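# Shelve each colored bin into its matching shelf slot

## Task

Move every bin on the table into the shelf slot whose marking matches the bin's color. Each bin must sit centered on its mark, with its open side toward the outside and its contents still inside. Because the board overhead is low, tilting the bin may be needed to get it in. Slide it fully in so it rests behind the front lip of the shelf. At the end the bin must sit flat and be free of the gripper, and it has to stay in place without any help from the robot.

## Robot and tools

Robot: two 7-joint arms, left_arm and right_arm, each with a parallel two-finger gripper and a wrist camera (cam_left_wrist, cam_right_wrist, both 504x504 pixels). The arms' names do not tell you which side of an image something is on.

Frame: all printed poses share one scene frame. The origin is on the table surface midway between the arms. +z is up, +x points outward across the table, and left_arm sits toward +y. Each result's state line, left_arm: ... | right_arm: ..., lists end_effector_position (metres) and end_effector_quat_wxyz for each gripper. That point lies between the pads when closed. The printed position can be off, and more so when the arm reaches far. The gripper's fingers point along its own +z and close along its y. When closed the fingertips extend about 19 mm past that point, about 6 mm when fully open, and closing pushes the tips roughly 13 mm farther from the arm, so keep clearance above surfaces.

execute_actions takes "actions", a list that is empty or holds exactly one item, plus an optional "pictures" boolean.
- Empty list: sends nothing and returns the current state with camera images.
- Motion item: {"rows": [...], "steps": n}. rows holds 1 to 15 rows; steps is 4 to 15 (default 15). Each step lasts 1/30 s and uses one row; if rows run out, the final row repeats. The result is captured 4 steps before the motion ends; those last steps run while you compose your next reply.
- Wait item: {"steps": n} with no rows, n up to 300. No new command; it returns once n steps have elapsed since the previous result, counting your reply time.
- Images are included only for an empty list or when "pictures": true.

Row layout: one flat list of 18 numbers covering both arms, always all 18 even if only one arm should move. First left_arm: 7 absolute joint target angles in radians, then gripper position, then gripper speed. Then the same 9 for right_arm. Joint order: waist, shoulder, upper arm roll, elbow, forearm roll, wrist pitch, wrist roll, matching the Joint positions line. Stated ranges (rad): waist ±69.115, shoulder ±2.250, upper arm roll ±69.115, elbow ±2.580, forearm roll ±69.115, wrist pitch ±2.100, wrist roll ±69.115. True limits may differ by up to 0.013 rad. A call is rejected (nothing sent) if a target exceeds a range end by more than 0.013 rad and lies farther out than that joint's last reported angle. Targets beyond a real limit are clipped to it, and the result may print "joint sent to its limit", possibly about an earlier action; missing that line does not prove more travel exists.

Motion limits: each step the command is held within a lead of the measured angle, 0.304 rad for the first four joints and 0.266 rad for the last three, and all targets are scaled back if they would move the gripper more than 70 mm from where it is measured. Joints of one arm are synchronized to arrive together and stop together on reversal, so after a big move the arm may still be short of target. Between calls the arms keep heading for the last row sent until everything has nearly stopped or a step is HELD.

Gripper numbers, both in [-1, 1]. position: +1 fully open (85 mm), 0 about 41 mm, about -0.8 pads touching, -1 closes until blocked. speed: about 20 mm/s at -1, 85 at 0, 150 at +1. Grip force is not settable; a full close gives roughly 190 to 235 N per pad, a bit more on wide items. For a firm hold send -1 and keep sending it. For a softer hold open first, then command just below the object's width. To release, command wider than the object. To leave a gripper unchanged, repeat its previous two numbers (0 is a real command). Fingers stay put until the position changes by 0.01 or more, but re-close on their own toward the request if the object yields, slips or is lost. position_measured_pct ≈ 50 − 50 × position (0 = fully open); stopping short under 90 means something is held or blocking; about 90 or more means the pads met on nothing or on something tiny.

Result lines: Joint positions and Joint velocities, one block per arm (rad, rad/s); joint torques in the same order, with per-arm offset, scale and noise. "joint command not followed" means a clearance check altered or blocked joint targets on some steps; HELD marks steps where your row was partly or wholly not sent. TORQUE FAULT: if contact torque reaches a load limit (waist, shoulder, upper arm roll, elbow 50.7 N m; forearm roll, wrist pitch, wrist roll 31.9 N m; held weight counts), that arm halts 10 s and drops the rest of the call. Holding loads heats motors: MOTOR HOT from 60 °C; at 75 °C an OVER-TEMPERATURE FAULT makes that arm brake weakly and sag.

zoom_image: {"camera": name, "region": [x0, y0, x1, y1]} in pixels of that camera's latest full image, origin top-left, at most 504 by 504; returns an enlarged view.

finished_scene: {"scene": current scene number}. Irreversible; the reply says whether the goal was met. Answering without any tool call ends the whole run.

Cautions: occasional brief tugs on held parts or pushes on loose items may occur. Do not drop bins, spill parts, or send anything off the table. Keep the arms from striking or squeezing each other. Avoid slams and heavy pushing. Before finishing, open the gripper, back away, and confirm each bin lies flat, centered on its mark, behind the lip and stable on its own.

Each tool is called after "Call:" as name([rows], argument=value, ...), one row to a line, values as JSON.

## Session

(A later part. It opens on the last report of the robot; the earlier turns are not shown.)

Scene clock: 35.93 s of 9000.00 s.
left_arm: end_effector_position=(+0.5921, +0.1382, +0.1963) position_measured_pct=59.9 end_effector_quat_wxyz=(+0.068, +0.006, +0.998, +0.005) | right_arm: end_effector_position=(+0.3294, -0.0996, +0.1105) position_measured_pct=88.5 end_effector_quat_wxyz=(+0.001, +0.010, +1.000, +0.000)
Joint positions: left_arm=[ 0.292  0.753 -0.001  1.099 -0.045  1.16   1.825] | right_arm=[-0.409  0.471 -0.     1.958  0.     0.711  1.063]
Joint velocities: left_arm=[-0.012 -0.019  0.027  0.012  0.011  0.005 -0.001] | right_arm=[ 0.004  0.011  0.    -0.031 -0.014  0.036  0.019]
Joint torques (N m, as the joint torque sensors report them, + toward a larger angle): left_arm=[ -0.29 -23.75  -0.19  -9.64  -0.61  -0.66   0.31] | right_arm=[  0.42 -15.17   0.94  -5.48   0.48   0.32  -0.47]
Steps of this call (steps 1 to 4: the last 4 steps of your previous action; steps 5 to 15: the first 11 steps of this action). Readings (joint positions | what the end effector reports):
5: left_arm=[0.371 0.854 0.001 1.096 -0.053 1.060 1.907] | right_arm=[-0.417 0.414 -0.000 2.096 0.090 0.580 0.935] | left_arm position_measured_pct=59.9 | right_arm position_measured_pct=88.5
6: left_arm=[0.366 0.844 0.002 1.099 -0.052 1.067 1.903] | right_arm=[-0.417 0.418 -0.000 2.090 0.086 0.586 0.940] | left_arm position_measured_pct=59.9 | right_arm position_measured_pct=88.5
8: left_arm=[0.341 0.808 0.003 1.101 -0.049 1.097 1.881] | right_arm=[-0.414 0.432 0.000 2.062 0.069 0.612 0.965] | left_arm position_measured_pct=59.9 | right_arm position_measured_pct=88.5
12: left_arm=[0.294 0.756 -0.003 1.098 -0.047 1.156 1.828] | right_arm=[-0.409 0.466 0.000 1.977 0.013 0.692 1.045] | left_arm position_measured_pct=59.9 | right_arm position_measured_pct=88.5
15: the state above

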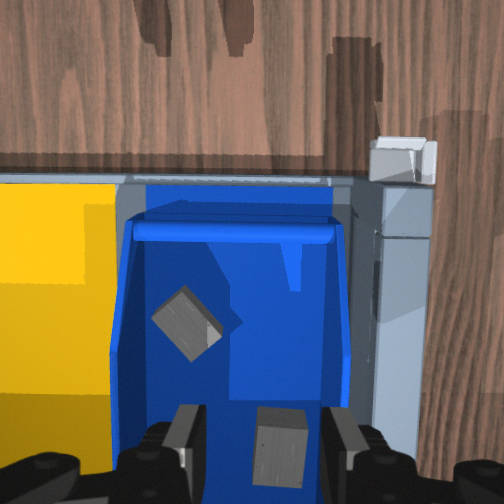

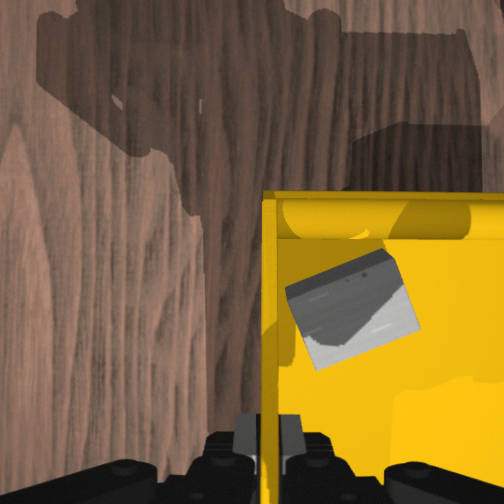

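Call:
execute_actions([
  {"rows":[[0.0,0.45,0,1.40,0,1.16,1.825,-0.2,0,-0.428,0.565,0,1.784,0,0.793,1.043,-1,0]],"steps":8},
])

Call:
execute_actions([
  {"rows":[[0.0,0.45,0,1.40,0,1.16,1.825,-0.2,0,-0.4476,0.656,0,1.611,0,0.874,1.023,-1,0]],"steps":9},
])

Call:
execute_actions([
  {"rows":[[0.0,0.45,0,1.40,0,1.16,1.825,-0.2,0,-0.3926,0.765,0,1.401,0,0.974,1.078,-1,0]],"steps":10},
])

Call:
execute_actions([
  {"rows":[[0.0,0.45,0,1.40,0,1.16,1.825,-0.2,0,-0.3473,0.889,0,1.153,0,1.098,1.1235,-1,0]],"steps":15},
])

Call:
execute_actions([
  {"steps":8},
], pictures=true)

Scene clock: 36.33 s of 9000.00 s.
left_arm: end_effector_position=(+0.5867, +0.1591, +0.2090) position_measured_pct=59.9 end_effector_quat_wxyz=(+0.070, -0.012, +0.998, +0.001) | right_arm: end_effector_position=(+0.3370, -0.0937, +0.1081) position_measured_pct=88.5 end_effector_quat_wxyz=(-0.002, +0.010, +1.000, -0.001)
Joint positions: left_arm=[ 0.255  0.712  0.003  1.135 -0.039  1.159  1.825] | right_arm=[-0.414  0.495  0.     1.923  0.     0.729  1.058]
Joint velocities: left_arm=[-0.581 -0.61   0.01   0.576  0.086 -0.005  0.001] | right_arm=[-0.076  0.332  0.001 -0.571 -0.     0.27  -0.074]
Joint torques (N m, as the joint torque sensors report them, + toward a larger angle): left_arm=[ -5.58 -27.72  -3.    -9.97  -1.41   0.06   0.01] | right_arm=[ -0.35 -14.87   0.21  -8.28   0.48  -1.26  -0.7 ]
Steps of this call (steps 1 to 4: the last 4 steps of your previous action; steps 5 to 8: the robot went on to your last target; steps 9 to 12: the first 4 steps of this action). Readings (joint positions | what the end effector reports):
9: left_arm=[0.289 0.749 0.000 1.101 -0.045 1.160 1.825] | right_arm=[-0.408 0.475 0.000 1.956 0.000 0.713 1.063] | left_arm position_measured_pct=59.9 | right_arm position_measured_pct=88.5
10: left_arm=[0.283 0.742 0.002 1.107 -0.043 1.159 1.825] | right_arm=[-0.410 0.479 0.000 1.950 0.000 0.716 1.062] | left_arm position_measured_pct=59.9 | right_arm position_measured_pct=88.5
12: the state above

Scene clock: 36.63 s of 9000.00 s.
left_arm: end_effector_position=(+0.5330, +0.2757, +0.2579) position_measured_pct=59.9 end_effector_quat_wxyz=(+0.067, -0.117, +0.991, -0.005) | right_arm: end_effector_position=(+0.3914, -0.0512, +0.1053) position_measured_pct=88.5 end_effector_quat_wxyz=(-0.002, +0.010, +1.000, -0.001)
Joint positions: left_arm=[ 0.055  0.508 -0.     1.34  -0.009  1.16   1.825] | right_arm=[-0.438  0.615  0.     1.695  0.     0.835  1.033]
Joint velocities: left_arm=[-0.601 -0.621 -0.024  0.644  0.087  0.011  0.   ] | right_arm=[-0.096  0.42  -0.01  -0.853 -0.005  0.38  -0.105]
Joint torques (N m, as the joint torque sensors report them, + toward a larger angle): left_arm=[  1.72 -18.22   1.44  -9.27  -0.19  -0.2    0.  ] | right_arm=[ -0.26 -20.81   0.61  -6.93   0.29   0.47  -0.49]
Steps of this call (steps 1 to 4: the last 4 steps of your previous action; steps 5 to 9: the first 5 steps of this action). Readings (joint positions | what the end effector reports):
5: left_arm=[0.144 0.599 0.001 1.248 -0.023 1.159 1.825] | right_arm=[-0.426 0.555 -0.000 1.805 -0.000 0.783 1.045] | left_arm position_measured_pct=59.9 | right_arm position_measured_pct=88.5
6: left_arm=[0.122 0.576 0.001 1.271 -0.019 1.159 1.825] | right_arm=[-0.428 0.567 0.000 1.784 0.000 0.794 1.043] | left_arm position_measured_pct=59.9 | right_arm position_measured_pct=88.5
8: left_arm=[0.077 0.530 0.000 1.318 -0.012 1.159 1.825] | right_arm=[-0.435 0.600 0.001 1.726 0.000 0.821 1.037] | left_arm position_measured_pct=59.9 | right_arm position_measured_pct=88.5
9: the state above

Scene clock: 36.97 s of 9000.00 s.
left_arm: end_effector_position=(+0.5116, +0.3017, +0.2676) position_measured_pct=59.9 end_effector_quat_wxyz=(+0.065, -0.145, +0.987, -0.007) | right_arm: end_effector_position=(+0.4373, -0.0323, +0.1010) position_measured_pct=88.5 end_effector_quat_wxyz=(-0.002, +0.008, +1.000, -0.000)
Joint positions: left_arm=[ 0.002  0.452 -0.     1.4   -0.     1.16   1.825] | right_arm=[-0.424  0.712 -0.001  1.511 -0.     0.922  1.049]
Joint velocities: left_arm=[-0.015 -0.016 -0.     0.003 -0.    -0.001 -0.001] | right_arm=[ 0.252  0.503 -0.003 -0.959 -0.001  0.444  0.251]
Joint torques (N m, as the joint torque sensors report them, + toward a larger angle): left_arm=[  0.18 -18.2   -0.09  -9.73  -0.38  -0.48   0.06] | right_arm=[  1.9  -20.65   1.43  -8.22   0.65  -0.49  -0.3 ]
Steps of this call (steps 1 to 4: the last 4 steps of your previous action; steps 5 to 10: the first 6 steps of this action). Readings (joint positions | what the end effector reports):
5: left_arm=[0.006 0.457 -0.002 1.397 -0.001 1.161 1.825] | right_arm=[-0.446 0.653 -0.001 1.613 -0.000 0.873 1.024] | left_arm position_measured_pct=59.9 | right_arm position_measured_pct=88.5
6: left_arm=[0.005 0.456 -0.001 1.398 -0.000 1.160 1.825] | right_arm=[-0.445 0.659 -0.001 1.603 -0.000 0.878 1.026] | left_arm position_measured_pct=59.9 | right_arm position_measured_pct=88.5
8: left_arm=[0.003 0.453 -0.000 1.399 0.000 1.160 1.825] | right_arm=[-0.438 0.681 -0.001 1.568 -0.000 0.895 1.035] | left_arm position_measured_pct=59.9 | right_arm position_measured_pct=88.5
10: the state above

Scene clock: 37.47 s of 9000.00 s.
left_arm: end_effector_position=(+0.5116, +0.3026, +0.2684) position_measured_pct=59.9 end_effector_quat_wxyz=(+0.065, -0.146, +0.987, -0.007) | right_arm: end_effector_position=(+0.5273, -0.0352, +0.0964) position_measured_pct=88.5 end_effector_quat_wxyz=(+0.001, +0.010, +1.000, -0.000)
Joint positions: left_arm=[ 0.     0.45  -0.     1.4   -0.     1.16   1.825] | right_arm=[-0.35   0.882  0.001  1.167  0.     1.092  1.122]
Joint velocities: left_arm=[-0. -0.  0.  0.  0. -0.  0.] | right_arm=[ 0.046  0.127  0.    -0.305 -0.     0.157  0.052]
Joint torques (N m, as the joint torque sensors report them, + toward a larger angle): left_arm=[ -0.03 -18.28   0.13  -9.31  -0.32  -0.45  -0.04] | right_arm=[ -0.43 -25.56  -0.21  -7.44   0.27   0.11  -0.64]
Steps of this call (steps 1 to 4: the last 4 steps of your previous action; steps 5 to 15: the first 11 steps of this action). Readings (joint positions | what the end effector reports):
5: left_arm=[0.000 0.450 -0.000 1.400 -0.000 1.160 1.825] | right_arm=[-0.395 0.761 0.001 1.408 0.001 0.971 1.077] | left_arm position_measured_pct=59.9 | right_arm position_measured_pct=88.5
6: left_arm=[0.000 0.450 -0.000 1.400 -0.000 1.160 1.825] | right_arm=[-0.391 0.769 0.000 1.393 0.000 0.978 1.080] | left_arm position_measured_pct=59.9 | right_arm position_measured_pct=88.5
8: left_arm=[0.000 0.450 -0.000 1.400 -0.000 1.160 1.825] | right_arm=[-0.381 0.794 -0.001 1.349 -0.000 1.000 1.089] | left_arm position_measured_pct=59.9 | right_arm position_measured_pct=88.5
12: left_arm=[0.000 0.450 -0.000 1.400 -0.000 1.160 1.825] | right_arm=[-0.358 0.858 0.000 1.222 0.000 1.063 1.112] | left_arm position_measured_pct=59.9 | right_arm position_measured_pct=88.5
15: the state above

Scene clock: 37.73 s of 9000.00 s.
left_arm: end_effector_position=(+0.5116, +0.3026, +0.2684) position_measured_pct=59.9 end_effector_quat_wxyz=(+0.065, -0.146, +0.987, -0.007) | right_arm: end_effector_position=(+0.5297, -0.0352, +0.0952) position_measured_pct=88.5 end_effector_quat_wxyz=(-0.000, +0.010, +1.000, -0.000)
Joint positions: left_arm=[0.    0.45  0.    1.4   0.    1.16  1.825] | right_arm=[-0.348  0.89  -0.     1.154  0.     1.098  1.123]
Joint velocities: left_arm=[ 0.     0.001  0.001 -0.001 -0.     0.    -0.001] | right_arm=[ 0.002  0.01   0.001 -0.001  0.     0.     0.   ]
Joint torques (N m, as the joint torque sensors report them, + toward a larger angle): left_arm=[ -0.12 -18.36   0.15  -9.44  -0.44  -0.61  -0.07] | right_arm=[ -0.15 -25.05   0.52  -8.51   0.34  -0.14  -0.36]
Kept back: nothing.
Steps of this call (steps 1 to 4: the last 4 steps of your previous action; steps 5 to 8: the robot went on to your last target). Readings (joint positions | what the end effector reports):
1: left_arm=[0.000 0.450 -0.000 1.400 -0.000 1.160 1.825] | right_arm=[-0.349 0.885 0.001 1.159 0.000 1.095 1.123] | left_arm position_measured_pct=59.9 | right_arm position_measured_pct=88.5
2: left_arm=[0.000 0.450 -0.000 1.400 -0.000 1.160 1.825] | right_arm=[-0.348 0.886 0.001 1.157 0.000 1.097 1.123] | left_arm position_measured_pct=59.9 | right_arm position_measured_pct=88.5
4: left_arm=[0.000 0.450 -0.000 1.400 0.000 1.160 1.825] | right_arm=[-0.348 0.887 0.000 1.155 0.000 1.098 1.123] | left_arm position_measured_pct=59.9 | right_arm position_measured_pct=88.5
8: the state above

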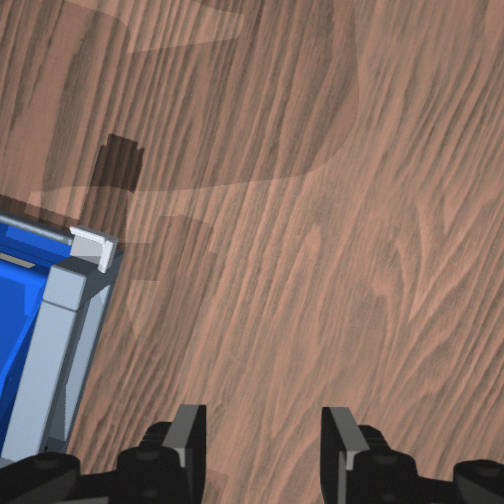

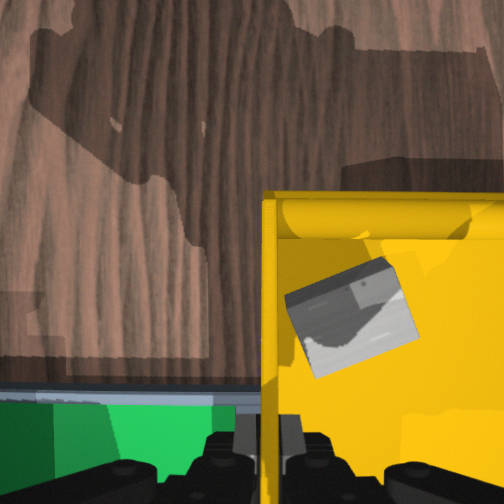

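Call:
execute_actions([
  {"rows":[[0.0,0.45,0,1.40,0,1.16,1.825,-0.2,0,-0.3455,0.909,0,1.134,0,1.098,1.125,-1,0],[0.0,0.45,0,1.40,0,1.16,1.825,-0.2,0,-0.3455,0.909,0,1.134,0,1.098,1.125,-1,0],[0.0,0.45,0,1.40,0,1.16,1.825,-0.2,0,-0.3455,0.909,0,1.134,0,1.098,1.125,-1,0],[0.0,0.45,0,1.40,0,1.16,1.825,-0.2,0,-0.3435,0.929,0,1.1146,0,1.098,1.127,-1,0]],"steps":15},
])

Call:
execute_actions([
  {"rows":[[0.0,0.45,0,1.40,0,1.16,1.825,-0.2,0,-0.3405,0.941,0,1.0896,0.003,1.1055,1.129,-1,0],[0.0,0.45,0,1.40,0,1.16,1.825,-0.2,0,-0.3405,0.941,0,1.0896,0.003,1.1055,1.129,-1,0],[0.0,0.45,0,1.40,0,1.16,1.825,-0.2,0,-0.3372,0.953,0,1.0646,0.005,1.113,1.131,-1,0],[0.0,0.45,0,1.40,0,1.16,1.825,-0.2,0,-0.3372,0.953,0,1.0646,0.005,1.113,1.131,-1,0],[0.0,0.45,0,1.40,0,1.16,1.825,-0.2,0,-0.334,0.965,0,1.0396,0.008,1.1205,1.133,-1,0],[0.0,0.45,0,1.40,0,1.16,1.825,-0.2,0,-0.334,0.965,0,1.0396,0.008,1.1205,1.133,-1,0],[0.0,0.45,0,1.40,0,1.16,1.825,-0.2,0,-0.3307,0.977,0,1.0146,0.010,1.128,1.136,-1,0],[0.0,0.45,0,1.40,0,1.16,1.825,-0.2,0,-0.3307,0.977,0,1.0146,0.010,1.128,1.136,-1,0],[0.0,0.45,0,1.40,0,1.16,1.825,-0.2,0,-0.3275,0.989,0,0.9896,0.013,1.1355,1.138,-1,0]],"steps":15},
])

Call:
execute_actions([
  {"steps":8},
], pictures=true)

Scene clock: 38.63 s of 9000.00 s.
left_arm: end_effector_position=(+0.5116, +0.3026, +0.2684) position_measured_pct=59.9 end_effector_quat_wxyz=(+0.065, -0.146, +0.987, -0.007) | right_arm: end_effector_position=(+0.5393, -0.0335, +0.0815) position_measured_pct=88.5 end_effector_quat_wxyz=(-0.001, +0.010, +1.000, -0.000)
Joint positions: left_arm=[-0.     0.45   0.     1.4    0.     1.16   1.825] | right_arm=[-0.344  0.93   0.     1.116  0.     1.098  1.127]
Joint velocities: left_arm=[ 0.     0.001 -0.    -0.001  0.    -0.    -0.001] | right_arm=[ 0.001  0.009 -0.001 -0.008  0.001  0.001  0.   ]
Joint torques (N m, as the joint torque sensors report them, + toward a larger angle): left_arm=[ -0.04 -18.43   0.25  -9.51  -0.34  -0.53  -0.03] | right_arm=[  0.31 -25.31   0.89  -8.38   0.14  -0.06  -0.58]
Steps of this call (steps 1 to 16: the robot went on to your last target; steps 17 to 27: the first 11 steps of this action). Readings (joint positions | what the end effector reports):
17: left_arm=[-0.000 0.450 0.000 1.400 0.000 1.160 1.825] | right_arm=[-0.347 0.892 -0.000 1.153 0.000 1.098 1.124] | left_arm position_measured_pct=59.9 | right_arm position_measured_pct=88.5
18: left_arm=[-0.000 0.450 0.000 1.400 0.000 1.160 1.825] | right_arm=[-0.347 0.898 -0.000 1.147 -0.000 1.099 1.124] | left_arm position_measured_pct=59.9 | right_arm position_measured_pct=88.5
20: left_arm=[-0.000 0.450 0.000 1.400 0.000 1.160 1.825] | right_arm=[-0.346 0.910 -0.000 1.137 0.000 1.098 1.125] | left_arm position_measured_pct=59.9 | right_arm position_measured_pct=88.5
24: left_arm=[-0.000 0.450 0.000 1.400 0.000 1.160 1.825] | right_arm=[-0.344 0.929 0.000 1.118 0.000 1.098 1.127] | left_arm position_measured_pct=59.9 | right_arm position_measured_pct=88.5
27: the state above

Scene clock: 39.13 s of 9000.00 s.
left_arm: end_effector_position=(+0.5116, +0.3026, +0.2684) position_measured_pct=59.9 end_effector_quat_wxyz=(+0.065, -0.146, +0.987, -0.007) | right_arm: end_effector_position=(+0.5691, -0.0334, +0.0790) position_measured_pct=88.5 end_effector_quat_wxyz=(+0.012, +0.010, +1.000, -0.000)
Joint positions: left_arm=[0.    0.45  0.    1.4   0.    1.16  1.825] | right_arm=[-0.33   0.983  0.     1.007  0.011  1.131  1.137]
Joint velocities: left_arm=[ 0.    -0.001  0.     0.    -0.001  0.    -0.001] | right_arm=[ 0.035  0.13   0.004 -0.293  0.037  0.082  0.028]
Joint torques (N m, as the joint torque sensors report them, + toward a larger angle): left_arm=[ -0.05 -18.37   0.26  -9.49  -0.47  -0.55   0.03] | right_arm=[ -0.43 -27.26   0.23  -8.67   0.72  -0.14  -0.36]
Steps of this call (steps 1 to 4: the last 4 steps of your previous action; steps 5 to 15: the first 11 steps of this action). Readings (joint positions | what the end effector reports):
5: left_arm=[0.000 0.450 0.000 1.400 0.000 1.160 1.825] | right_arm=[-0.343 0.931 -0.000 1.114 0.000 1.099 1.127] | left_arm position_measured_pct=59.9 | right_arm position_measured_pct=88.5
6: left_arm=[-0.000 0.450 0.000 1.400 0.000 1.160 1.825] | right_arm=[-0.343 0.934 -0.000 1.109 0.001 1.100 1.127] | left_arm position_measured_pct=59.9 | right_arm position_measured_pct=88.5
8: left_arm=[-0.000 0.450 -0.000 1.400 0.000 1.160 1.825] | right_arm=[-0.340 0.945 -0.000 1.089 0.003 1.106 1.129] | left_arm position_measured_pct=59.9 | right_arm position_measured_pct=88.5
12: left_arm=[-0.000 0.450 0.000 1.400 0.000 1.160 1.825] | right_arm=[-0.334 0.966 -0.000 1.043 0.008 1.120 1.133] | left_arm position_measured_pct=59.9 | right_arm position_measured_pct=88.5
15: the state above

Scene clock: 39.40 s of 9000.00 s.
left_arm: end_effector_position=(+0.5116, +0.3026, +0.2684) position_measured_pct=59.9 end_effector_quat_wxyz=(+0.065, -0.146, +0.987, -0.007) | right_arm: end_effector_position=(+0.5736, -0.0334, +0.0792) position_measured_pct=88.5 end_effector_quat_wxyz=(+0.014, +0.010, +1.000, -0.000)
Joint positions: left_arm=[0.    0.45  0.    1.4   0.    1.16  1.825] | right_arm=[-0.328  0.99  -0.     0.991  0.013  1.136  1.138]
Joint velocities: left_arm=[-0.    -0.001 -0.     0.    -0.001 -0.001  0.001] | right_arm=[ 0.002  0.007 -0.001 -0.001 -0.001  0.001 -0.   ]
Joint torques (N m, as the joint torque sensors report them, + toward a larger angle): left_arm=[ -0.07 -18.3    0.32  -9.5   -0.41  -0.48   0.03] | right_arm=[ -0.09 -26.03   0.77  -8.71   0.47  -0.18  -0.53]
Kept back: nothing.
Steps of this call (steps 1 to 4: the last 4 steps of your previous action; steps 5 to 8: the robot went on to your last target). Readings (joint positions | what the end effector reports):
1: left_arm=[-0.000 0.450 0.000 1.400 0.000 1.160 1.825] | right_arm=[-0.329 0.987 0.000 0.999 0.012 1.133 1.137] | left_arm position_measured_pct=59.9 | right_arm position_measured_pct=88.5
2: left_arm=[-0.000 0.450 0.000 1.400 0.000 1.160 1.825] | right_arm=[-0.328 0.988 0.000 0.994 0.013 1.134 1.138] | left_arm position_measured_pct=59.9 | right_arm position_measured_pct=88.5
4: left_arm=[0.000 0.450 0.000 1.400 0.000 1.160 1.825] | right_arm=[-0.328 0.989 0.000 0.992 0.013 1.135 1.138] | left_arm position_measured_pct=59.9 | right_arm position_measured_pct=88.5
8: the state above

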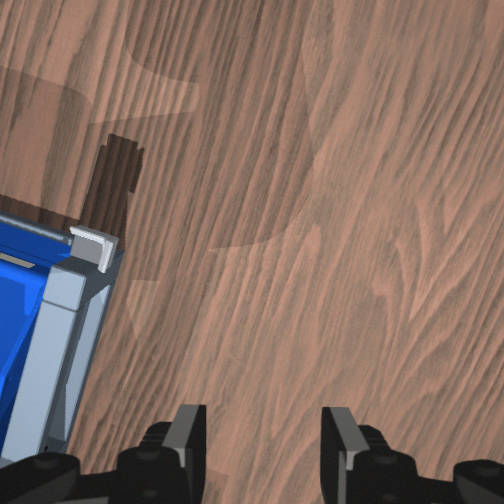

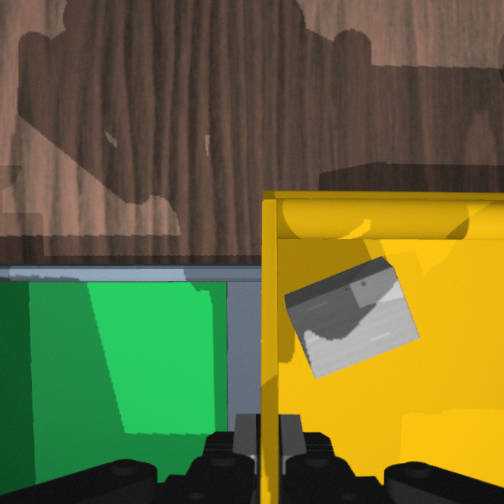

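Call:
execute_actions([
  {"rows":[[0.0,0.45,0,1.40,0,1.16,1.825,-0.2,0,-0.325,1.001,0,0.9646,0.016,1.143,1.141,-1,0],[0.0,0.45,0,1.40,0,1.16,1.825,-0.2,0,-0.325,1.001,0,0.9646,0.016,1.143,1.141,-1,0],[0.0,0.45,0,1.40,0,1.16,1.825,-0.2,0,-0.322,1.013,0,0.9396,0.018,1.1505,1.144,-1,0],[0.0,0.45,0,1.40,0,1.16,1.825,-0.2,0,-0.322,1.013,0,0.9396,0.018,1.1505,1.144,-1,0],[0.0,0.45,0,1.40,0,1.16,1.825,-0.2,0,-0.3195,1.025,0,0.9146,0.021,1.158,1.147,-1,0],[0.0,0.45,0,1.40,0,1.16,1.825,-0.2,0,-0.3195,1.025,0,0.9146,0.021,1.158,1.147,-1,0],[0.0,0.45,0,1.40,0,1.16,1.825,-0.2,0,-0.317,1.037,0,0.8896,0.023,1.1655,1.150,-1,0],[0.0,0.45,0,1.40,0,1.16,1.825,-0.2,0,-0.317,1.037,0,0.8896,0.023,1.1655,1.150,-1,0],[0.0,0.45,0,1.40,0,1.16,1.825,-0.2,0,-0.314,1.048,0,0.8646,0.026,1.173,1.153,-1,0]],"steps":15},
])

Call:
execute_actions([
  {"rows":[[0.0,0.45,0,1.40,0,1.16,1.825,-0.2,0,-0.317,1.040,0,0.893,0.034,1.138,1.145,-1,0],[0.0,0.45,0,1.40,0,1.16,1.825,-0.2,0,-0.317,1.040,0,0.893,0.034,1.138,1.145,-1,0],[0.0,0.45,0,1.40,0,1.16,1.825,-0.2,0,-0.3195,1.0325,0,0.922,0.043,1.102,1.138,-1,0],[0.0,0.45,0,1.40,0,1.16,1.825,-0.2,0,-0.3195,1.0325,0,0.922,0.043,1.102,1.138,-1,0],[0.0,0.45,0,1.40,0,1.16,1.825,-0.2,0,-0.3225,1.025,0,0.950,0.051,1.067,1.130,-1,0],[0.0,0.45,0,1.40,0,1.16,1.825,-0.2,0,-0.3225,1.025,0,0.950,0.051,1.067,1.130,-1,0],[0.0,0.45,0,1.40,0,1.16,1.825,-0.2,0,-0.325,1.017,0,0.979,0.060,1.032,1.123,-1,0],[0.0,0.45,0,1.40,0,1.16,1.825,-0.2,0,-0.325,1.017,0,0.979,0.060,1.032,1.123,-1,0],[0.0,0.45,0,1.40,0,1.16,1.825,-0.2,0,-0.328,1.009,0,1.0075,0.068,0.9963,1.1153,-1,0]],"steps":15},
])

Call:
execute_actions([
  {"steps":10},
], pictures=true)

Scene clock: 40.30 s of 9000.00 s.
left_arm: end_effector_position=(+0.5116, +0.3026, +0.2684) position_measured_pct=59.9 end_effector_quat_wxyz=(+0.065, -0.146, +0.987, -0.007) | right_arm: end_effector_position=(+0.6011, -0.0337, +0.0771) position_measured_pct=88.5 end_effector_quat_wxyz=(+0.027, +0.007, +1.000, -0.001)
Joint positions: left_arm=[0.    0.45  0.    1.4   0.    1.16  1.825] | right_arm=[-0.316  1.043 -0.     0.882  0.024  1.168  1.151]
Joint velocities: left_arm=[-0.     0.    -0.    -0.001  0.    -0.    -0.   ] | right_arm=[ 0.034  0.122  0.004 -0.294  0.036  0.083  0.037]
Joint torques (N m, as the joint torque sensors report them, + toward a larger angle): left_arm=[  0.   -18.38   0.05  -9.49  -0.43  -0.56  -0.06] | right_arm=[ -0.23 -28.18   0.73  -9.25   0.29  -0.19  -0.41]
Steps of this call (steps 1 to 16: the robot went on to your last target; steps 17 to 27: the first 11 steps of this action). Readings (joint positions | what the end effector reports):
17: left_arm=[-0.000 0.450 0.000 1.400 0.000 1.160 1.825] | right_arm=[-0.327 0.991 -0.000 0.989 0.013 1.136 1.138] | left_arm position_measured_pct=59.9 | right_arm position_measured_pct=88.5
18: left_arm=[-0.000 0.450 0.000 1.400 0.000 1.160 1.825] | right_arm=[-0.327 0.995 -0.000 0.984 0.014 1.138 1.139] | left_arm position_measured_pct=59.9 | right_arm position_measured_pct=88.5
20: left_arm=[-0.000 0.450 0.000 1.400 0.000 1.160 1.825] | right_arm=[-0.325 1.005 -0.000 0.964 0.016 1.144 1.141] | left_arm position_measured_pct=59.9 | right_arm position_measured_pct=88.5
24: left_arm=[0.000 0.450 0.000 1.400 0.000 1.160 1.825] | right_arm=[-0.320 1.027 -0.000 0.918 0.021 1.158 1.147] | left_arm position_measured_pct=59.9 | right_arm position_measured_pct=88.5
27: the state above

Scene clock: 40.80 s of 9000.00 s.
left_arm: end_effector_position=(+0.5116, +0.3026, +0.2684) position_measured_pct=59.9 end_effector_quat_wxyz=(+0.065, -0.146, +0.987, -0.007) | right_arm: end_effector_position=(+0.6075, -0.0339, +0.0656) position_measured_pct=88.5 end_effector_quat_wxyz=(+0.064, +0.007, +0.998, -0.001)
Joint positions: left_arm=[-0.     0.45   0.     1.4    0.     1.16   1.825] | right_arm=[-0.326  1.016 -0.     0.988  0.062  1.022  1.121]
Joint velocities: left_arm=[-0.    -0.001  0.    -0.     0.     0.001  0.001] | right_arm=[-0.032 -0.083 -0.002  0.344  0.103 -0.442 -0.095]
Joint torques (N m, as the joint torque sensors report them, + toward a larger angle): left_arm=[ -0.01 -18.47   0.09  -9.71  -0.4   -0.45  -0.07] | right_arm=[ -0.29 -27.04   0.97  -8.96   0.49  -0.99  -0.71]
Steps of this call (steps 1 to 4: the last 4 steps of your previous action; steps 5 to 15: the first 11 steps of this action). Readings (joint positions | what the end effector reports):
5: left_arm=[0.000 0.450 0.000 1.400 0.000 1.160 1.825] | right_arm=[-0.314 1.049 -0.000 0.867 0.026 1.173 1.153] | left_arm position_measured_pct=59.9 | right_arm position_measured_pct=88.5
6: left_arm=[-0.000 0.450 0.000 1.400 0.000 1.160 1.825] | right_arm=[-0.315 1.047 0.000 0.872 0.028 1.167 1.152] | left_arm position_measured_pct=59.9 | right_arm position_measured_pct=88.5
8: left_arm=[-0.000 0.450 0.000 1.400 0.000 1.160 1.825] | right_arm=[-0.317 1.040 0.000 0.894 0.034 1.140 1.146] | left_arm position_measured_pct=59.9 | right_arm position_measured_pct=88.5
12: left_arm=[-0.000 0.450 0.000 1.400 0.000 1.160 1.825] | right_arm=[-0.322 1.027 -0.000 0.947 0.050 1.073 1.132] | left_arm position_measured_pct=59.9 | right_arm position_measured_pct=88.5
15: the state above

Scene clock: 41.13 s of 9000.00 s.
left_arm: end_effector_position=(+0.5116, +0.3026, +0.2684) position_measured_pct=59.9 end_effector_quat_wxyz=(+0.065, -0.146, +0.987, -0.007) | right_arm: end_effector_position=(+0.6076, -0.0338, +0.0635) position_measured_pct=88.5 end_effector_quat_wxyz=(+0.069, +0.007, +0.998, -0.001)
Joint positions: left_arm=[-0.     0.45   0.     1.4    0.     1.16   1.825] | right_arm=[-0.328  1.011 -0.     1.008  0.068  0.997  1.115]
Joint velocities: left_arm=[-0.    -0.    -0.     0.     0.002  0.    -0.   ] | right_arm=[-0.001 -0.004 -0.     0.001 -0.    -0.     0.   ]
Joint torques (N m, as the joint torque sensors report them, + toward a larger angle): left_arm=[ -0.07 -18.41   0.14  -9.43  -0.45  -0.37  -0.02] | right_arm=[  0.27 -26.7    0.95  -9.08   0.51  -0.94  -0.54]
Kept back: nothing.
Steps of this call (steps 1 to 4: the last 4 steps of your previous action; steps 5 to 10: the robot went on to your last target). Readings (joint positions | what the end effector reports):
1: left_arm=[-0.000 0.450 0.000 1.400 0.000 1.160 1.825] | right_arm=[-0.327 1.014 -0.000 0.997 0.065 1.010 1.118] | left_arm position_measured_pct=59.9 | right_arm position_measured_pct=88.5
2: left_arm=[-0.000 0.450 0.000 1.400 0.000 1.160 1.825] | right_arm=[-0.327 1.013 -0.000 1.003 0.067 1.002 1.116] | left_arm position_measured_pct=59.9 | right_arm position_measured_pct=88.5
4: left_arm=[-0.000 0.450 0.000 1.400 0.000 1.160 1.825] | right_arm=[-0.328 1.013 -0.000 1.007 0.068 0.997 1.115] | left_arm position_measured_pct=59.9 | right_arm position_measured_pct=88.5
8: left_arm=[-0.000 0.450 0.000 1.400 0.000 1.160 1.825] | right_arm=[-0.328 1.012 -0.000 1.008 0.068 0.997 1.115] | left_arm position_measured_pct=59.9 | right_arm position_measured_pct=88.5
10: the state above

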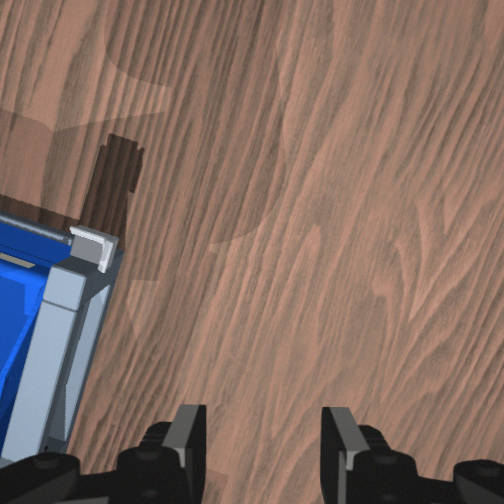

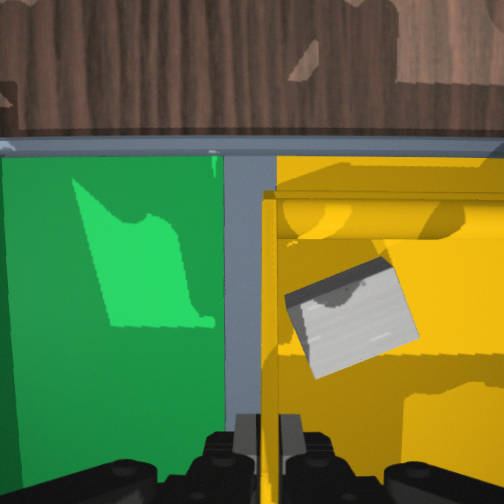

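Call:
execute_actions([
  {"rows":[[0.0,0.45,0,1.40,0,1.16,1.825,-0.2,0,-0.327,1.018,0,0.9935,0.068,1.001,1.120,-1,0],[0.0,0.45,0,1.40,0,1.16,1.825,-0.2,0,-0.327,1.018,0,0.9935,0.068,1.001,1.120,-1,0],[0.0,0.45,0,1.40,0,1.16,1.825,-0.2,0,-0.327,1.018,0,0.9935,0.068,1.001,1.120,-1,0],[0.0,0.45,0,1.40,0,1.16,1.825,-0.2,0,-0.326,1.028,0,0.9795,0.068,1.0053,1.123,-1,0]],"steps":15},
], pictures=true)

Scene clock: 41.67 s of 9000.00 s.
left_arm: end_effector_position=(+0.5116, +0.3026, +0.2684) position_measured_pct=59.9 end_effector_quat_wxyz=(+0.065, -0.146, +0.987, -0.007) | right_arm: end_effector_position=(+0.6127, -0.0331, +0.0596) position_measured_pct=88.5 end_effector_quat_wxyz=(+0.069, +0.005, +0.998, -0.001)
Joint positions: left_arm=[-0.     0.45   0.     1.4    0.     1.16   1.825] | right_arm=[-0.326  1.029 -0.     0.981  0.068  1.006  1.123]
Joint velocities: left_arm=[-0.     0.     0.     0.    -0.001  0.001 -0.001] | right_arm=[ 0.001  0.005 -0.001 -0.005 -0.     0.002  0.001]
Joint torques (N m, as the joint torque sensors report them, + toward a larger angle): left_arm=[ -0.13 -18.55   0.09  -9.26  -0.53  -0.51  -0.06] | right_arm=[ -0.26 -27.13   0.99  -9.38   0.57  -1.02  -0.54]
Steps of this call (steps 1 to 5: the robot went on to your last target; steps 6 to 16: the first 11 steps of this action). Readings (joint positions | what the end effector reports):
6: left_arm=[-0.000 0.450 0.000 1.400 0.000 1.160 1.825] | right_arm=[-0.328 1.012 -0.000 1.007 0.068 0.997 1.116] | left_arm position_measured_pct=59.9 | right_arm position_measured_pct=88.5
7: left_arm=[0.000 0.450 -0.000 1.400 0.000 1.160 1.825] | right_arm=[-0.328 1.015 -0.000 1.002 0.068 0.999 1.117] | left_arm position_measured_pct=59.9 | right_arm position_measured_pct=88.5
9: left_arm=[-0.000 0.450 0.000 1.400 0.000 1.160 1.825] | right_arm=[-0.327 1.020 -0.000 0.995 0.068 1.001 1.120] | left_arm position_measured_pct=59.9 | right_arm position_measured_pct=88.5
13: left_arm=[-0.000 0.450 0.000 1.400 0.000 1.160 1.825] | right_arm=[-0.326 1.029 0.000 0.982 0.068 1.005 1.123] | left_arm position_measured_pct=59.9 | right_arm position_measured_pct=88.5
16: the state above

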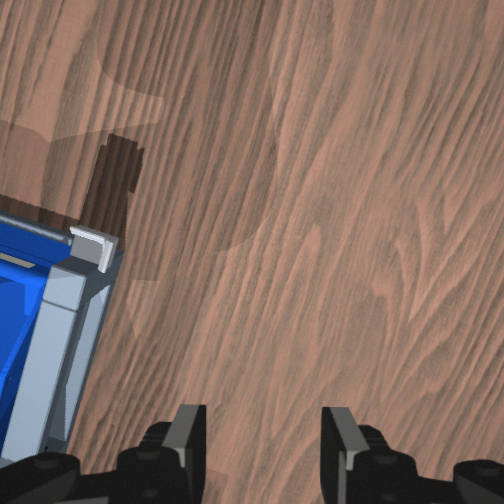

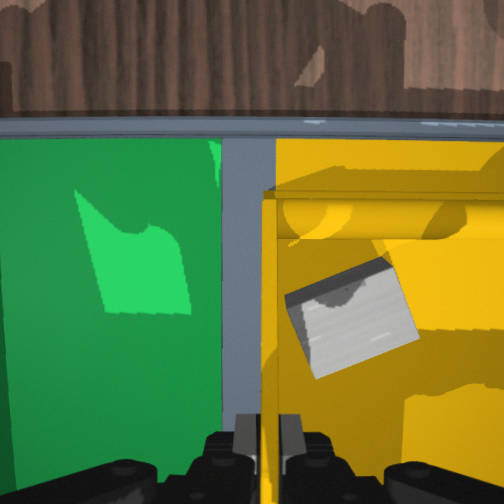

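Call:
execute_actions([
  {"rows":[[0.0,0.45,0,1.40,0,1.16,1.825,-0.2,0,-0.3265,1.034,0,0.977,0.068,1.002,1.123,-1,0]],"steps":14},
])

Scene clock: 42.13 s of 9000.00 s.
left_arm: end_effector_position=(+0.5116, +0.3026, +0.2684) position_measured_pct=59.9 end_effector_quat_wxyz=(+0.065, -0.146, +0.987, -0.007) | right_arm: end_effector_position=(+0.6127, -0.0326, +0.0578) position_measured_pct=88.5 end_effector_quat_wxyz=(+0.069, +0.004, +0.998, -0.001)
Joint positions: left_arm=[-0.     0.45   0.     1.4    0.     1.16   1.825] | right_arm=[-0.327  1.033 -0.     0.979  0.068  1.006  1.123]
Joint velocities: left_arm=[ 0.001 -0.001 -0.     0.001 -0.001  0.     0.001] | right_arm=[ 0.     0.     0.    -0.001  0.001 -0.    -0.   ]
Joint torques (N m, as the joint torque sensors report them, + toward a larger angle): left_arm=[  0.01 -18.45   0.11  -9.69  -0.31  -0.51  -0.01] | right_arm=[ -0.11 -23.9    1.2  -10.05   0.65  -2.11  -0.12]
Steps of this call (steps 1 to 4: the last 4 steps of your previous action; steps 5 to 14: the first 10 steps of this action). Readings (joint positions | what the end effector reports):
5: left_arm=[-0.000 0.450 -0.000 1.400 0.000 1.160 1.825] | right_arm=[-0.326 1.031 -0.000 0.980 0.068 1.006 1.123] | left_arm position_measured_pct=59.9 | right_arm position_measured_pct=88.5
6: left_arm=[-0.000 0.450 0.000 1.400 0.000 1.160 1.825] | right_arm=[-0.326 1.033 -0.000 0.979 0.068 1.006 1.123] | left_arm position_measured_pct=59.9 | right_arm position_measured_pct=88.5
8: left_arm=[-0.000 0.450 0.000 1.400 0.000 1.160 1.825] | right_arm=[-0.326 1.033 -0.000 0.979 0.067 1.006 1.123] | left_arm position_measured_pct=59.9 | right_arm position_measured_pct=88.5
12: left_arm=[-0.000 0.450 0.000 1.400 0.000 1.160 1.825] | right_arm=[-0.327 1.033 -0.000 0.979 0.068 1.006 1.123] | left_arm position_measured_pct=59.9 | right_arm position_measured_pct=88.5
14: the state above

Call:
execute_actions([
  {"rows":[[0.0,0.45,0,1.40,0,1.16,1.825,-0.2,0,-0.3265,1.032,0,0.979,0.068,1.006,1.123,-0.2,0]],"steps":12},
])

Call:
execute_actions([
  {"rows":[[0.0,0.45,0,1.40,0,1.16,1.825,-0.2,0,-0.335,0.88,0,1.04,0.068,1.10,1.12,-0.2,0]],"steps":10},
])

Call:
execute_actions([
  {"rows":[[0.0,0.45,0,1.40,0,1.16,1.825,-0.2,0,-0.46,0.78,0,0.96,0.068,1.27,1.0,-0.2,0]],"steps":15},
], pictures=true)

Scene clock: 42.57 s of 9000.00 s.
left_arm: end_effector_position=(+0.5116, +0.3026, +0.2684) position_measured_pct=59.9 end_effector_quat_wxyz=(+0.065, -0.146, +0.987, -0.007) | right_arm: end_effector_position=(+0.6129, -0.0327, +0.0584) position_measured_pct=72.6 end_effector_quat_wxyz=(+0.069, +0.004, +0.998, -0.001)
Joint positions: left_arm=[-0.     0.45   0.     1.4    0.     1.16   1.825] | right_arm=[-0.326  1.032  0.     0.979  0.068  1.006  1.123]
Joint velocities: left_arm=[ 0.    -0.     0.    -0.001 -0.001 -0.     0.001] | right_arm=[-0.001 -0.001 -0.    -0.    -0.     0.    -0.   ]
Joint torques (N m, as the joint torque sensors report them, + toward a larger angle): left_arm=[ -0.2  -18.51   0.14  -9.65  -0.42  -0.48   0.  ] | right_arm=[ -0.03 -24.33   0.89  -7.79   0.61  -0.47  -0.46]
Steps of this call (steps 1 to 4: the last 4 steps of your previous action; step 5: the robot went on to your last target; steps 6 to 13: the first 8 steps of this action). Readings (joint positions | what the end effector reports):
6: left_arm=[-0.000 0.450 0.000 1.400 0.000 1.160 1.825] | right_arm=[-0.327 1.032 -0.000 0.980 0.068 1.006 1.123] | left_arm position_measured_pct=59.9 | right_arm position_measured_pct=88.5
7: left_arm=[-0.000 0.450 0.000 1.400 0.000 1.160 1.825] | right_arm=[-0.327 1.032 -0.000 0.980 0.068 1.006 1.123] | left_arm position_measured_pct=59.9 | right_arm position_measured_pct=88.5
9: left_arm=[-0.000 0.450 0.000 1.400 0.000 1.160 1.825] | right_arm=[-0.327 1.032 -0.000 0.979 0.068 1.006 1.123] | left_arm position_measured_pct=59.9 | right_arm position_measured_pct=84.1
13: the state above

Scene clock: 42.90 s of 9000.00 s.
left_arm: end_effector_position=(+0.5116, +0.3026, +0.2684) position_measured_pct=59.9 end_effector_quat_wxyz=(+0.065, -0.146, +0.987, -0.007) | right_arm: end_effector_position=(+0.5999, -0.0354, +0.1021) position_measured_pct=59.9 end_effector_quat_wxyz=(+0.069, +0.004, +0.998, -0.002)
Joint positions: left_arm=[-0.     0.45   0.     1.4    0.     1.16   1.825] | right_arm=[-0.331  0.948 -0.     1.014  0.068  1.055  1.121]
Joint velocities: left_arm=[-0.    -0.001 -0.     0.001  0.001  0.     0.   ] | right_arm=[-0.043 -0.757 -0.002  0.26  -0.     0.481 -0.015]
Joint torques (N m, as the joint torque sensors report them, + toward a larger angle): left_arm=[  0.06 -18.66   0.27  -9.41  -0.4   -0.48  -0.01] | right_arm=[  0.28 -25.7    1.03  -8.06   0.29  -0.59  -0.75]
Steps of this call (steps 1 to 4: the last 4 steps of your previous action; steps 5 to 10: the first 6 steps of this action). Readings (joint positions | what the end effector reports):
5: left_arm=[-0.000 0.450 0.000 1.400 0.000 1.160 1.825] | right_arm=[-0.327 1.031 0.000 0.980 0.068 1.006 1.123] | left_arm position_measured_pct=59.9 | right_arm position_measured_pct=61.1
6: left_arm=[-0.000 0.450 0.000 1.400 0.000 1.160 1.825] | right_arm=[-0.327 1.025 0.000 0.983 0.068 1.010 1.123] | left_arm position_measured_pct=59.9 | right_arm position_measured_pct=60.7
8: left_arm=[0.000 0.450 0.000 1.400 0.000 1.160 1.825] | right_arm=[-0.329 0.996 0.000 0.995 0.068 1.026 1.122] | left_arm position_measured_pct=59.9 | right_arm position_measured_pct=60.3
10: the state above

Scene clock: 43.40 s of 9000.00 s.
left_arm: end_effector_position=(+0.5116, +0.3026, +0.2684) position_measured_pct=59.9 end_effector_quat_wxyz=(+0.065, -0.146, +0.987, -0.007) | right_arm: end_effector_position=(+0.5460, +0.0295, +0.2220) position_measured_pct=59.9 end_effector_quat_wxyz=(+0.073, +0.008, +0.997, +0.008)
Joint positions: left_arm=[-0.     0.45   0.     1.4    0.     1.16   1.825] | right_arm=[-0.456  0.782 -0.003  0.96   0.067  1.268  1.001]
Joint velocities: left_arm=[ 0.001  0.    -0.     0.     0.     0.    -0.   ] | right_arm=[-0.036 -0.04   0.009 -0.028  0.009  0.059 -0.041]
Joint torques (N m, as the joint torque sensors report them, + toward a larger angle): left_arm=[ -0.08 -18.45   0.18  -9.44  -0.4   -0.51   0.04] | right_arm=[  4.37 -17.16   2.41  -7.03   1.13  -0.48  -0.34]
Steps of this call (steps 1 to 4: the last 4 steps of your previous action; steps 5 to 15: the first 11 steps of this action). Readings (joint positions | what the end effector reports):
5: left_arm=[-0.000 0.450 0.000 1.400 0.000 1.160 1.825] | right_arm=[-0.336 0.883 0.000 1.036 0.068 1.101 1.119] | left_arm position_measured_pct=59.9 | right_arm position_measured_pct=59.9
6: left_arm=[-0.000 0.450 0.000 1.400 0.000 1.160 1.825] | right_arm=[-0.342 0.877 0.002 1.035 0.069 1.109 1.115] | left_arm position_measured_pct=59.9 | right_arm position_measured_pct=59.9
8: left_arm=[0.000 0.450 0.000 1.400 0.000 1.160 1.825] | right_arm=[-0.370 0.854 0.004 1.020 0.070 1.146 1.090] | left_arm position_measured_pct=59.9 | right_arm position_measured_pct=59.9
12: left_arm=[0.000 0.450 0.000 1.400 0.000 1.160 1.825] | right_arm=[-0.438 0.799 -0.001 0.974 0.067 1.238 1.022] | left_arm position_measured_pct=59.9 | right_arm position_measured_pct=59.9
15: the state above

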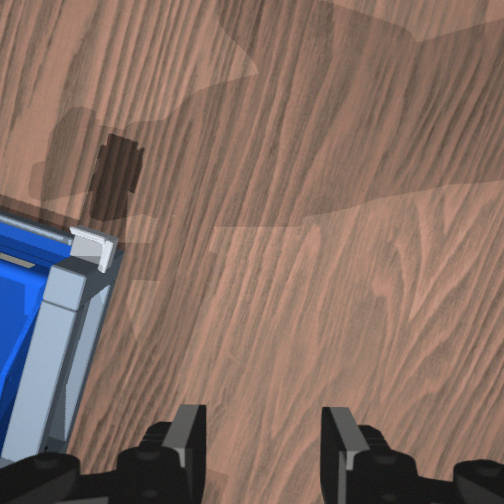

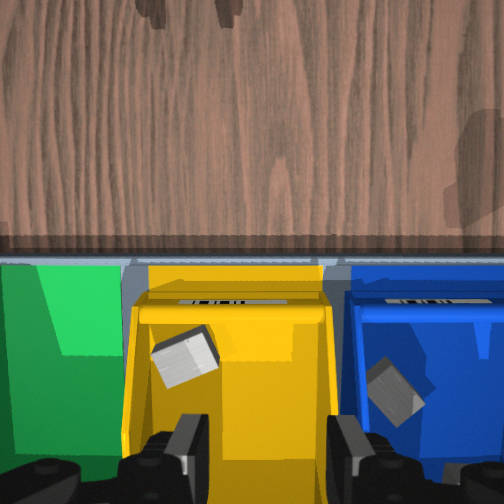

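Call:
execute_actions([
  {"rows":[[-0.8,0.2,0,1.1,0,1.5,1.825,-0.2,0,0.8,0.2,0,1.1,0,1.5,1.3,-0.2,0]],"steps":15},
])

Call:
execute_actions([
  {"steps":45},
], pictures=true)

Scene clock: 43.93 s of 9000.00 s.
left_arm: end_effector_position=(+0.5043, +0.3972, +0.3744) position_measured_pct=59.9 end_effector_quat_wxyz=(+0.122, -0.233, +0.965, -0.003) | right_arm: end_effector_position=(+0.5357, -0.0868, +0.3036) position_measured_pct=59.9 end_effector_quat_wxyz=(+0.068, +0.033, +0.997, +0.010)
Joint positions: left_arm=[-0.182  0.332  0.001  1.259  0.001  1.307  1.825] | right_arm=[-0.281  0.605 -0.001  1.027  0.036  1.377  1.137]
Joint velocities: left_arm=[-0.667 -0.321 -0.003 -0.396 -0.002  0.476  0.001] | right_arm=[ 0.605 -0.6    0.005  0.162 -0.079  0.274  0.363]
Joint torques (N m, as the joint torque sensors report them, + toward a larger angle): left_arm=[ -0.13 -16.1    0.33  -9.89  -0.46  -0.59  -0.1 ] | right_arm=[ -0.09 -20.79   0.5   -8.9    0.22  -0.38  -0.53]
Steps of this call (steps 1 to 4: the last 4 steps of your previous action; step 5: the robot went on to your last target; steps 6 to 16: the first 11 steps of this action). Readings (joint positions | what the end effector reports):
6: left_arm=[-0.002 0.449 0.000 1.399 0.000 1.161 1.825] | right_arm=[-0.458 0.779 -0.000 0.961 0.068 1.270 1.001] | left_arm position_measured_pct=59.9 | right_arm position_measured_pct=59.9
7: left_arm=[-0.008 0.444 0.002 1.395 0.001 1.165 1.825] | right_arm=[-0.452 0.773 -0.002 0.964 0.066 1.274 1.006] | left_arm position_measured_pct=59.9 | right_arm position_measured_pct=59.9
9: left_arm=[-0.038 0.421 0.003 1.369 0.001 1.189 1.825] | right_arm=[-0.423 0.745 -0.004 0.978 0.059 1.293 1.030] | left_arm position_measured_pct=59.9 | right_arm position_measured_pct=59.9
13: left_arm=[-0.118 0.366 0.001 1.301 0.001 1.256 1.825] | right_arm=[-0.342 0.664 -0.001 1.009 0.045 1.346 1.097] | left_arm position_measured_pct=59.9 | right_arm position_measured_pct=59.9
16: the state above

Scene clock: 45.43 s of 9000.00 s.
left_arm: end_effector_position=(+0.3312, +0.6553, +0.4880) position_measured_pct=59.9 end_effector_quat_wxyz=(+0.163, -0.512, +0.842, +0.049) | right_arm: end_effector_position=(+0.3223, -0.6042, +0.4878) position_measured_pct=59.9 end_effector_quat_wxyz=(+0.165, +0.465, +0.869, -0.038)
Joint positions: left_arm=[-0.8    0.2   -0.     1.1   -0.     1.5    1.825] | right_arm=[0.79  0.2   0.003 1.1   0.001 1.5   1.3  ]
Joint velocities: left_arm=[-0.001  0.001 -0.     0.001  0.    -0.     0.001] | right_arm=[ 0.054 -0.008 -0.003  0.    -0.003  0.001  0.002]
Joint torques (N m, as the joint torque sensors report them, + toward a larger angle): left_arm=[  0.02 -13.92   0.06 -10.12  -0.45  -0.99  -0.08] | right_arm=[ -2.47 -12.38  -0.83  -8.69  -0.59  -1.    -0.45]
Kept back: nothing.
Steps of this call (steps 1 to 4: the last 4 steps of your previous action; steps 5 to 45: the robot went on to your last target). Readings (joint positions | what the end effector reports):
1: left_arm=[-0.204 0.321 0.001 1.246 0.001 1.323 1.825] | right_arm=[-0.261 0.585 -0.001 1.032 0.033 1.386 1.149] | left_arm position_measured_pct=59.9 | right_arm position_measured_pct=59.9
2: left_arm=[-0.227 0.311 0.001 1.234 0.001 1.337 1.825] | right_arm=[-0.241 0.564 -0.001 1.037 0.031 1.394 1.160] | left_arm position_measured_pct=59.9 | right_arm position_measured_pct=59.9
4: left_arm=[-0.275 0.293 0.001 1.212 0.000 1.364 1.825] | right_arm=[-0.200 0.524 -0.001 1.046 0.027 1.409 1.180] | left_arm position_measured_pct=59.9 | right_arm position_measured_pct=59.9
8: left_arm=[-0.376 0.264 0.001 1.176 0.000 1.407 1.825] | right_arm=[-0.117 0.443 -0.000 1.060 0.020 1.433 1.212] | left_arm position_measured_pct=59.9 | right_arm position_measured_pct=59.9
45: the state above

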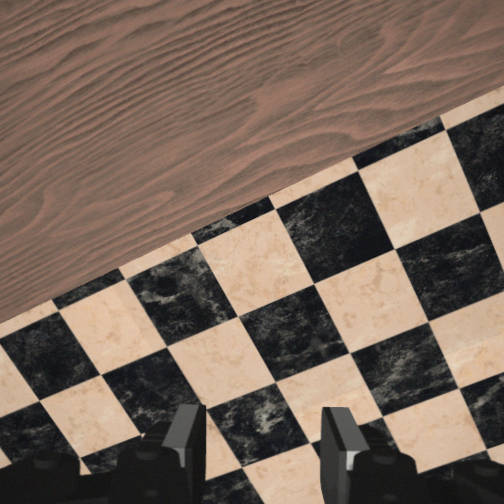

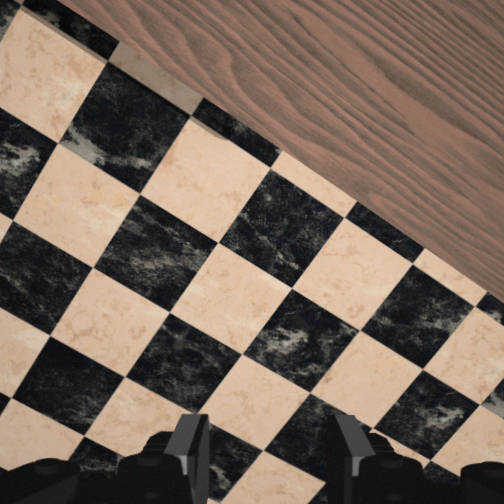

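Call:
finished_scene(scene=1)

The scene is finished: the task was done.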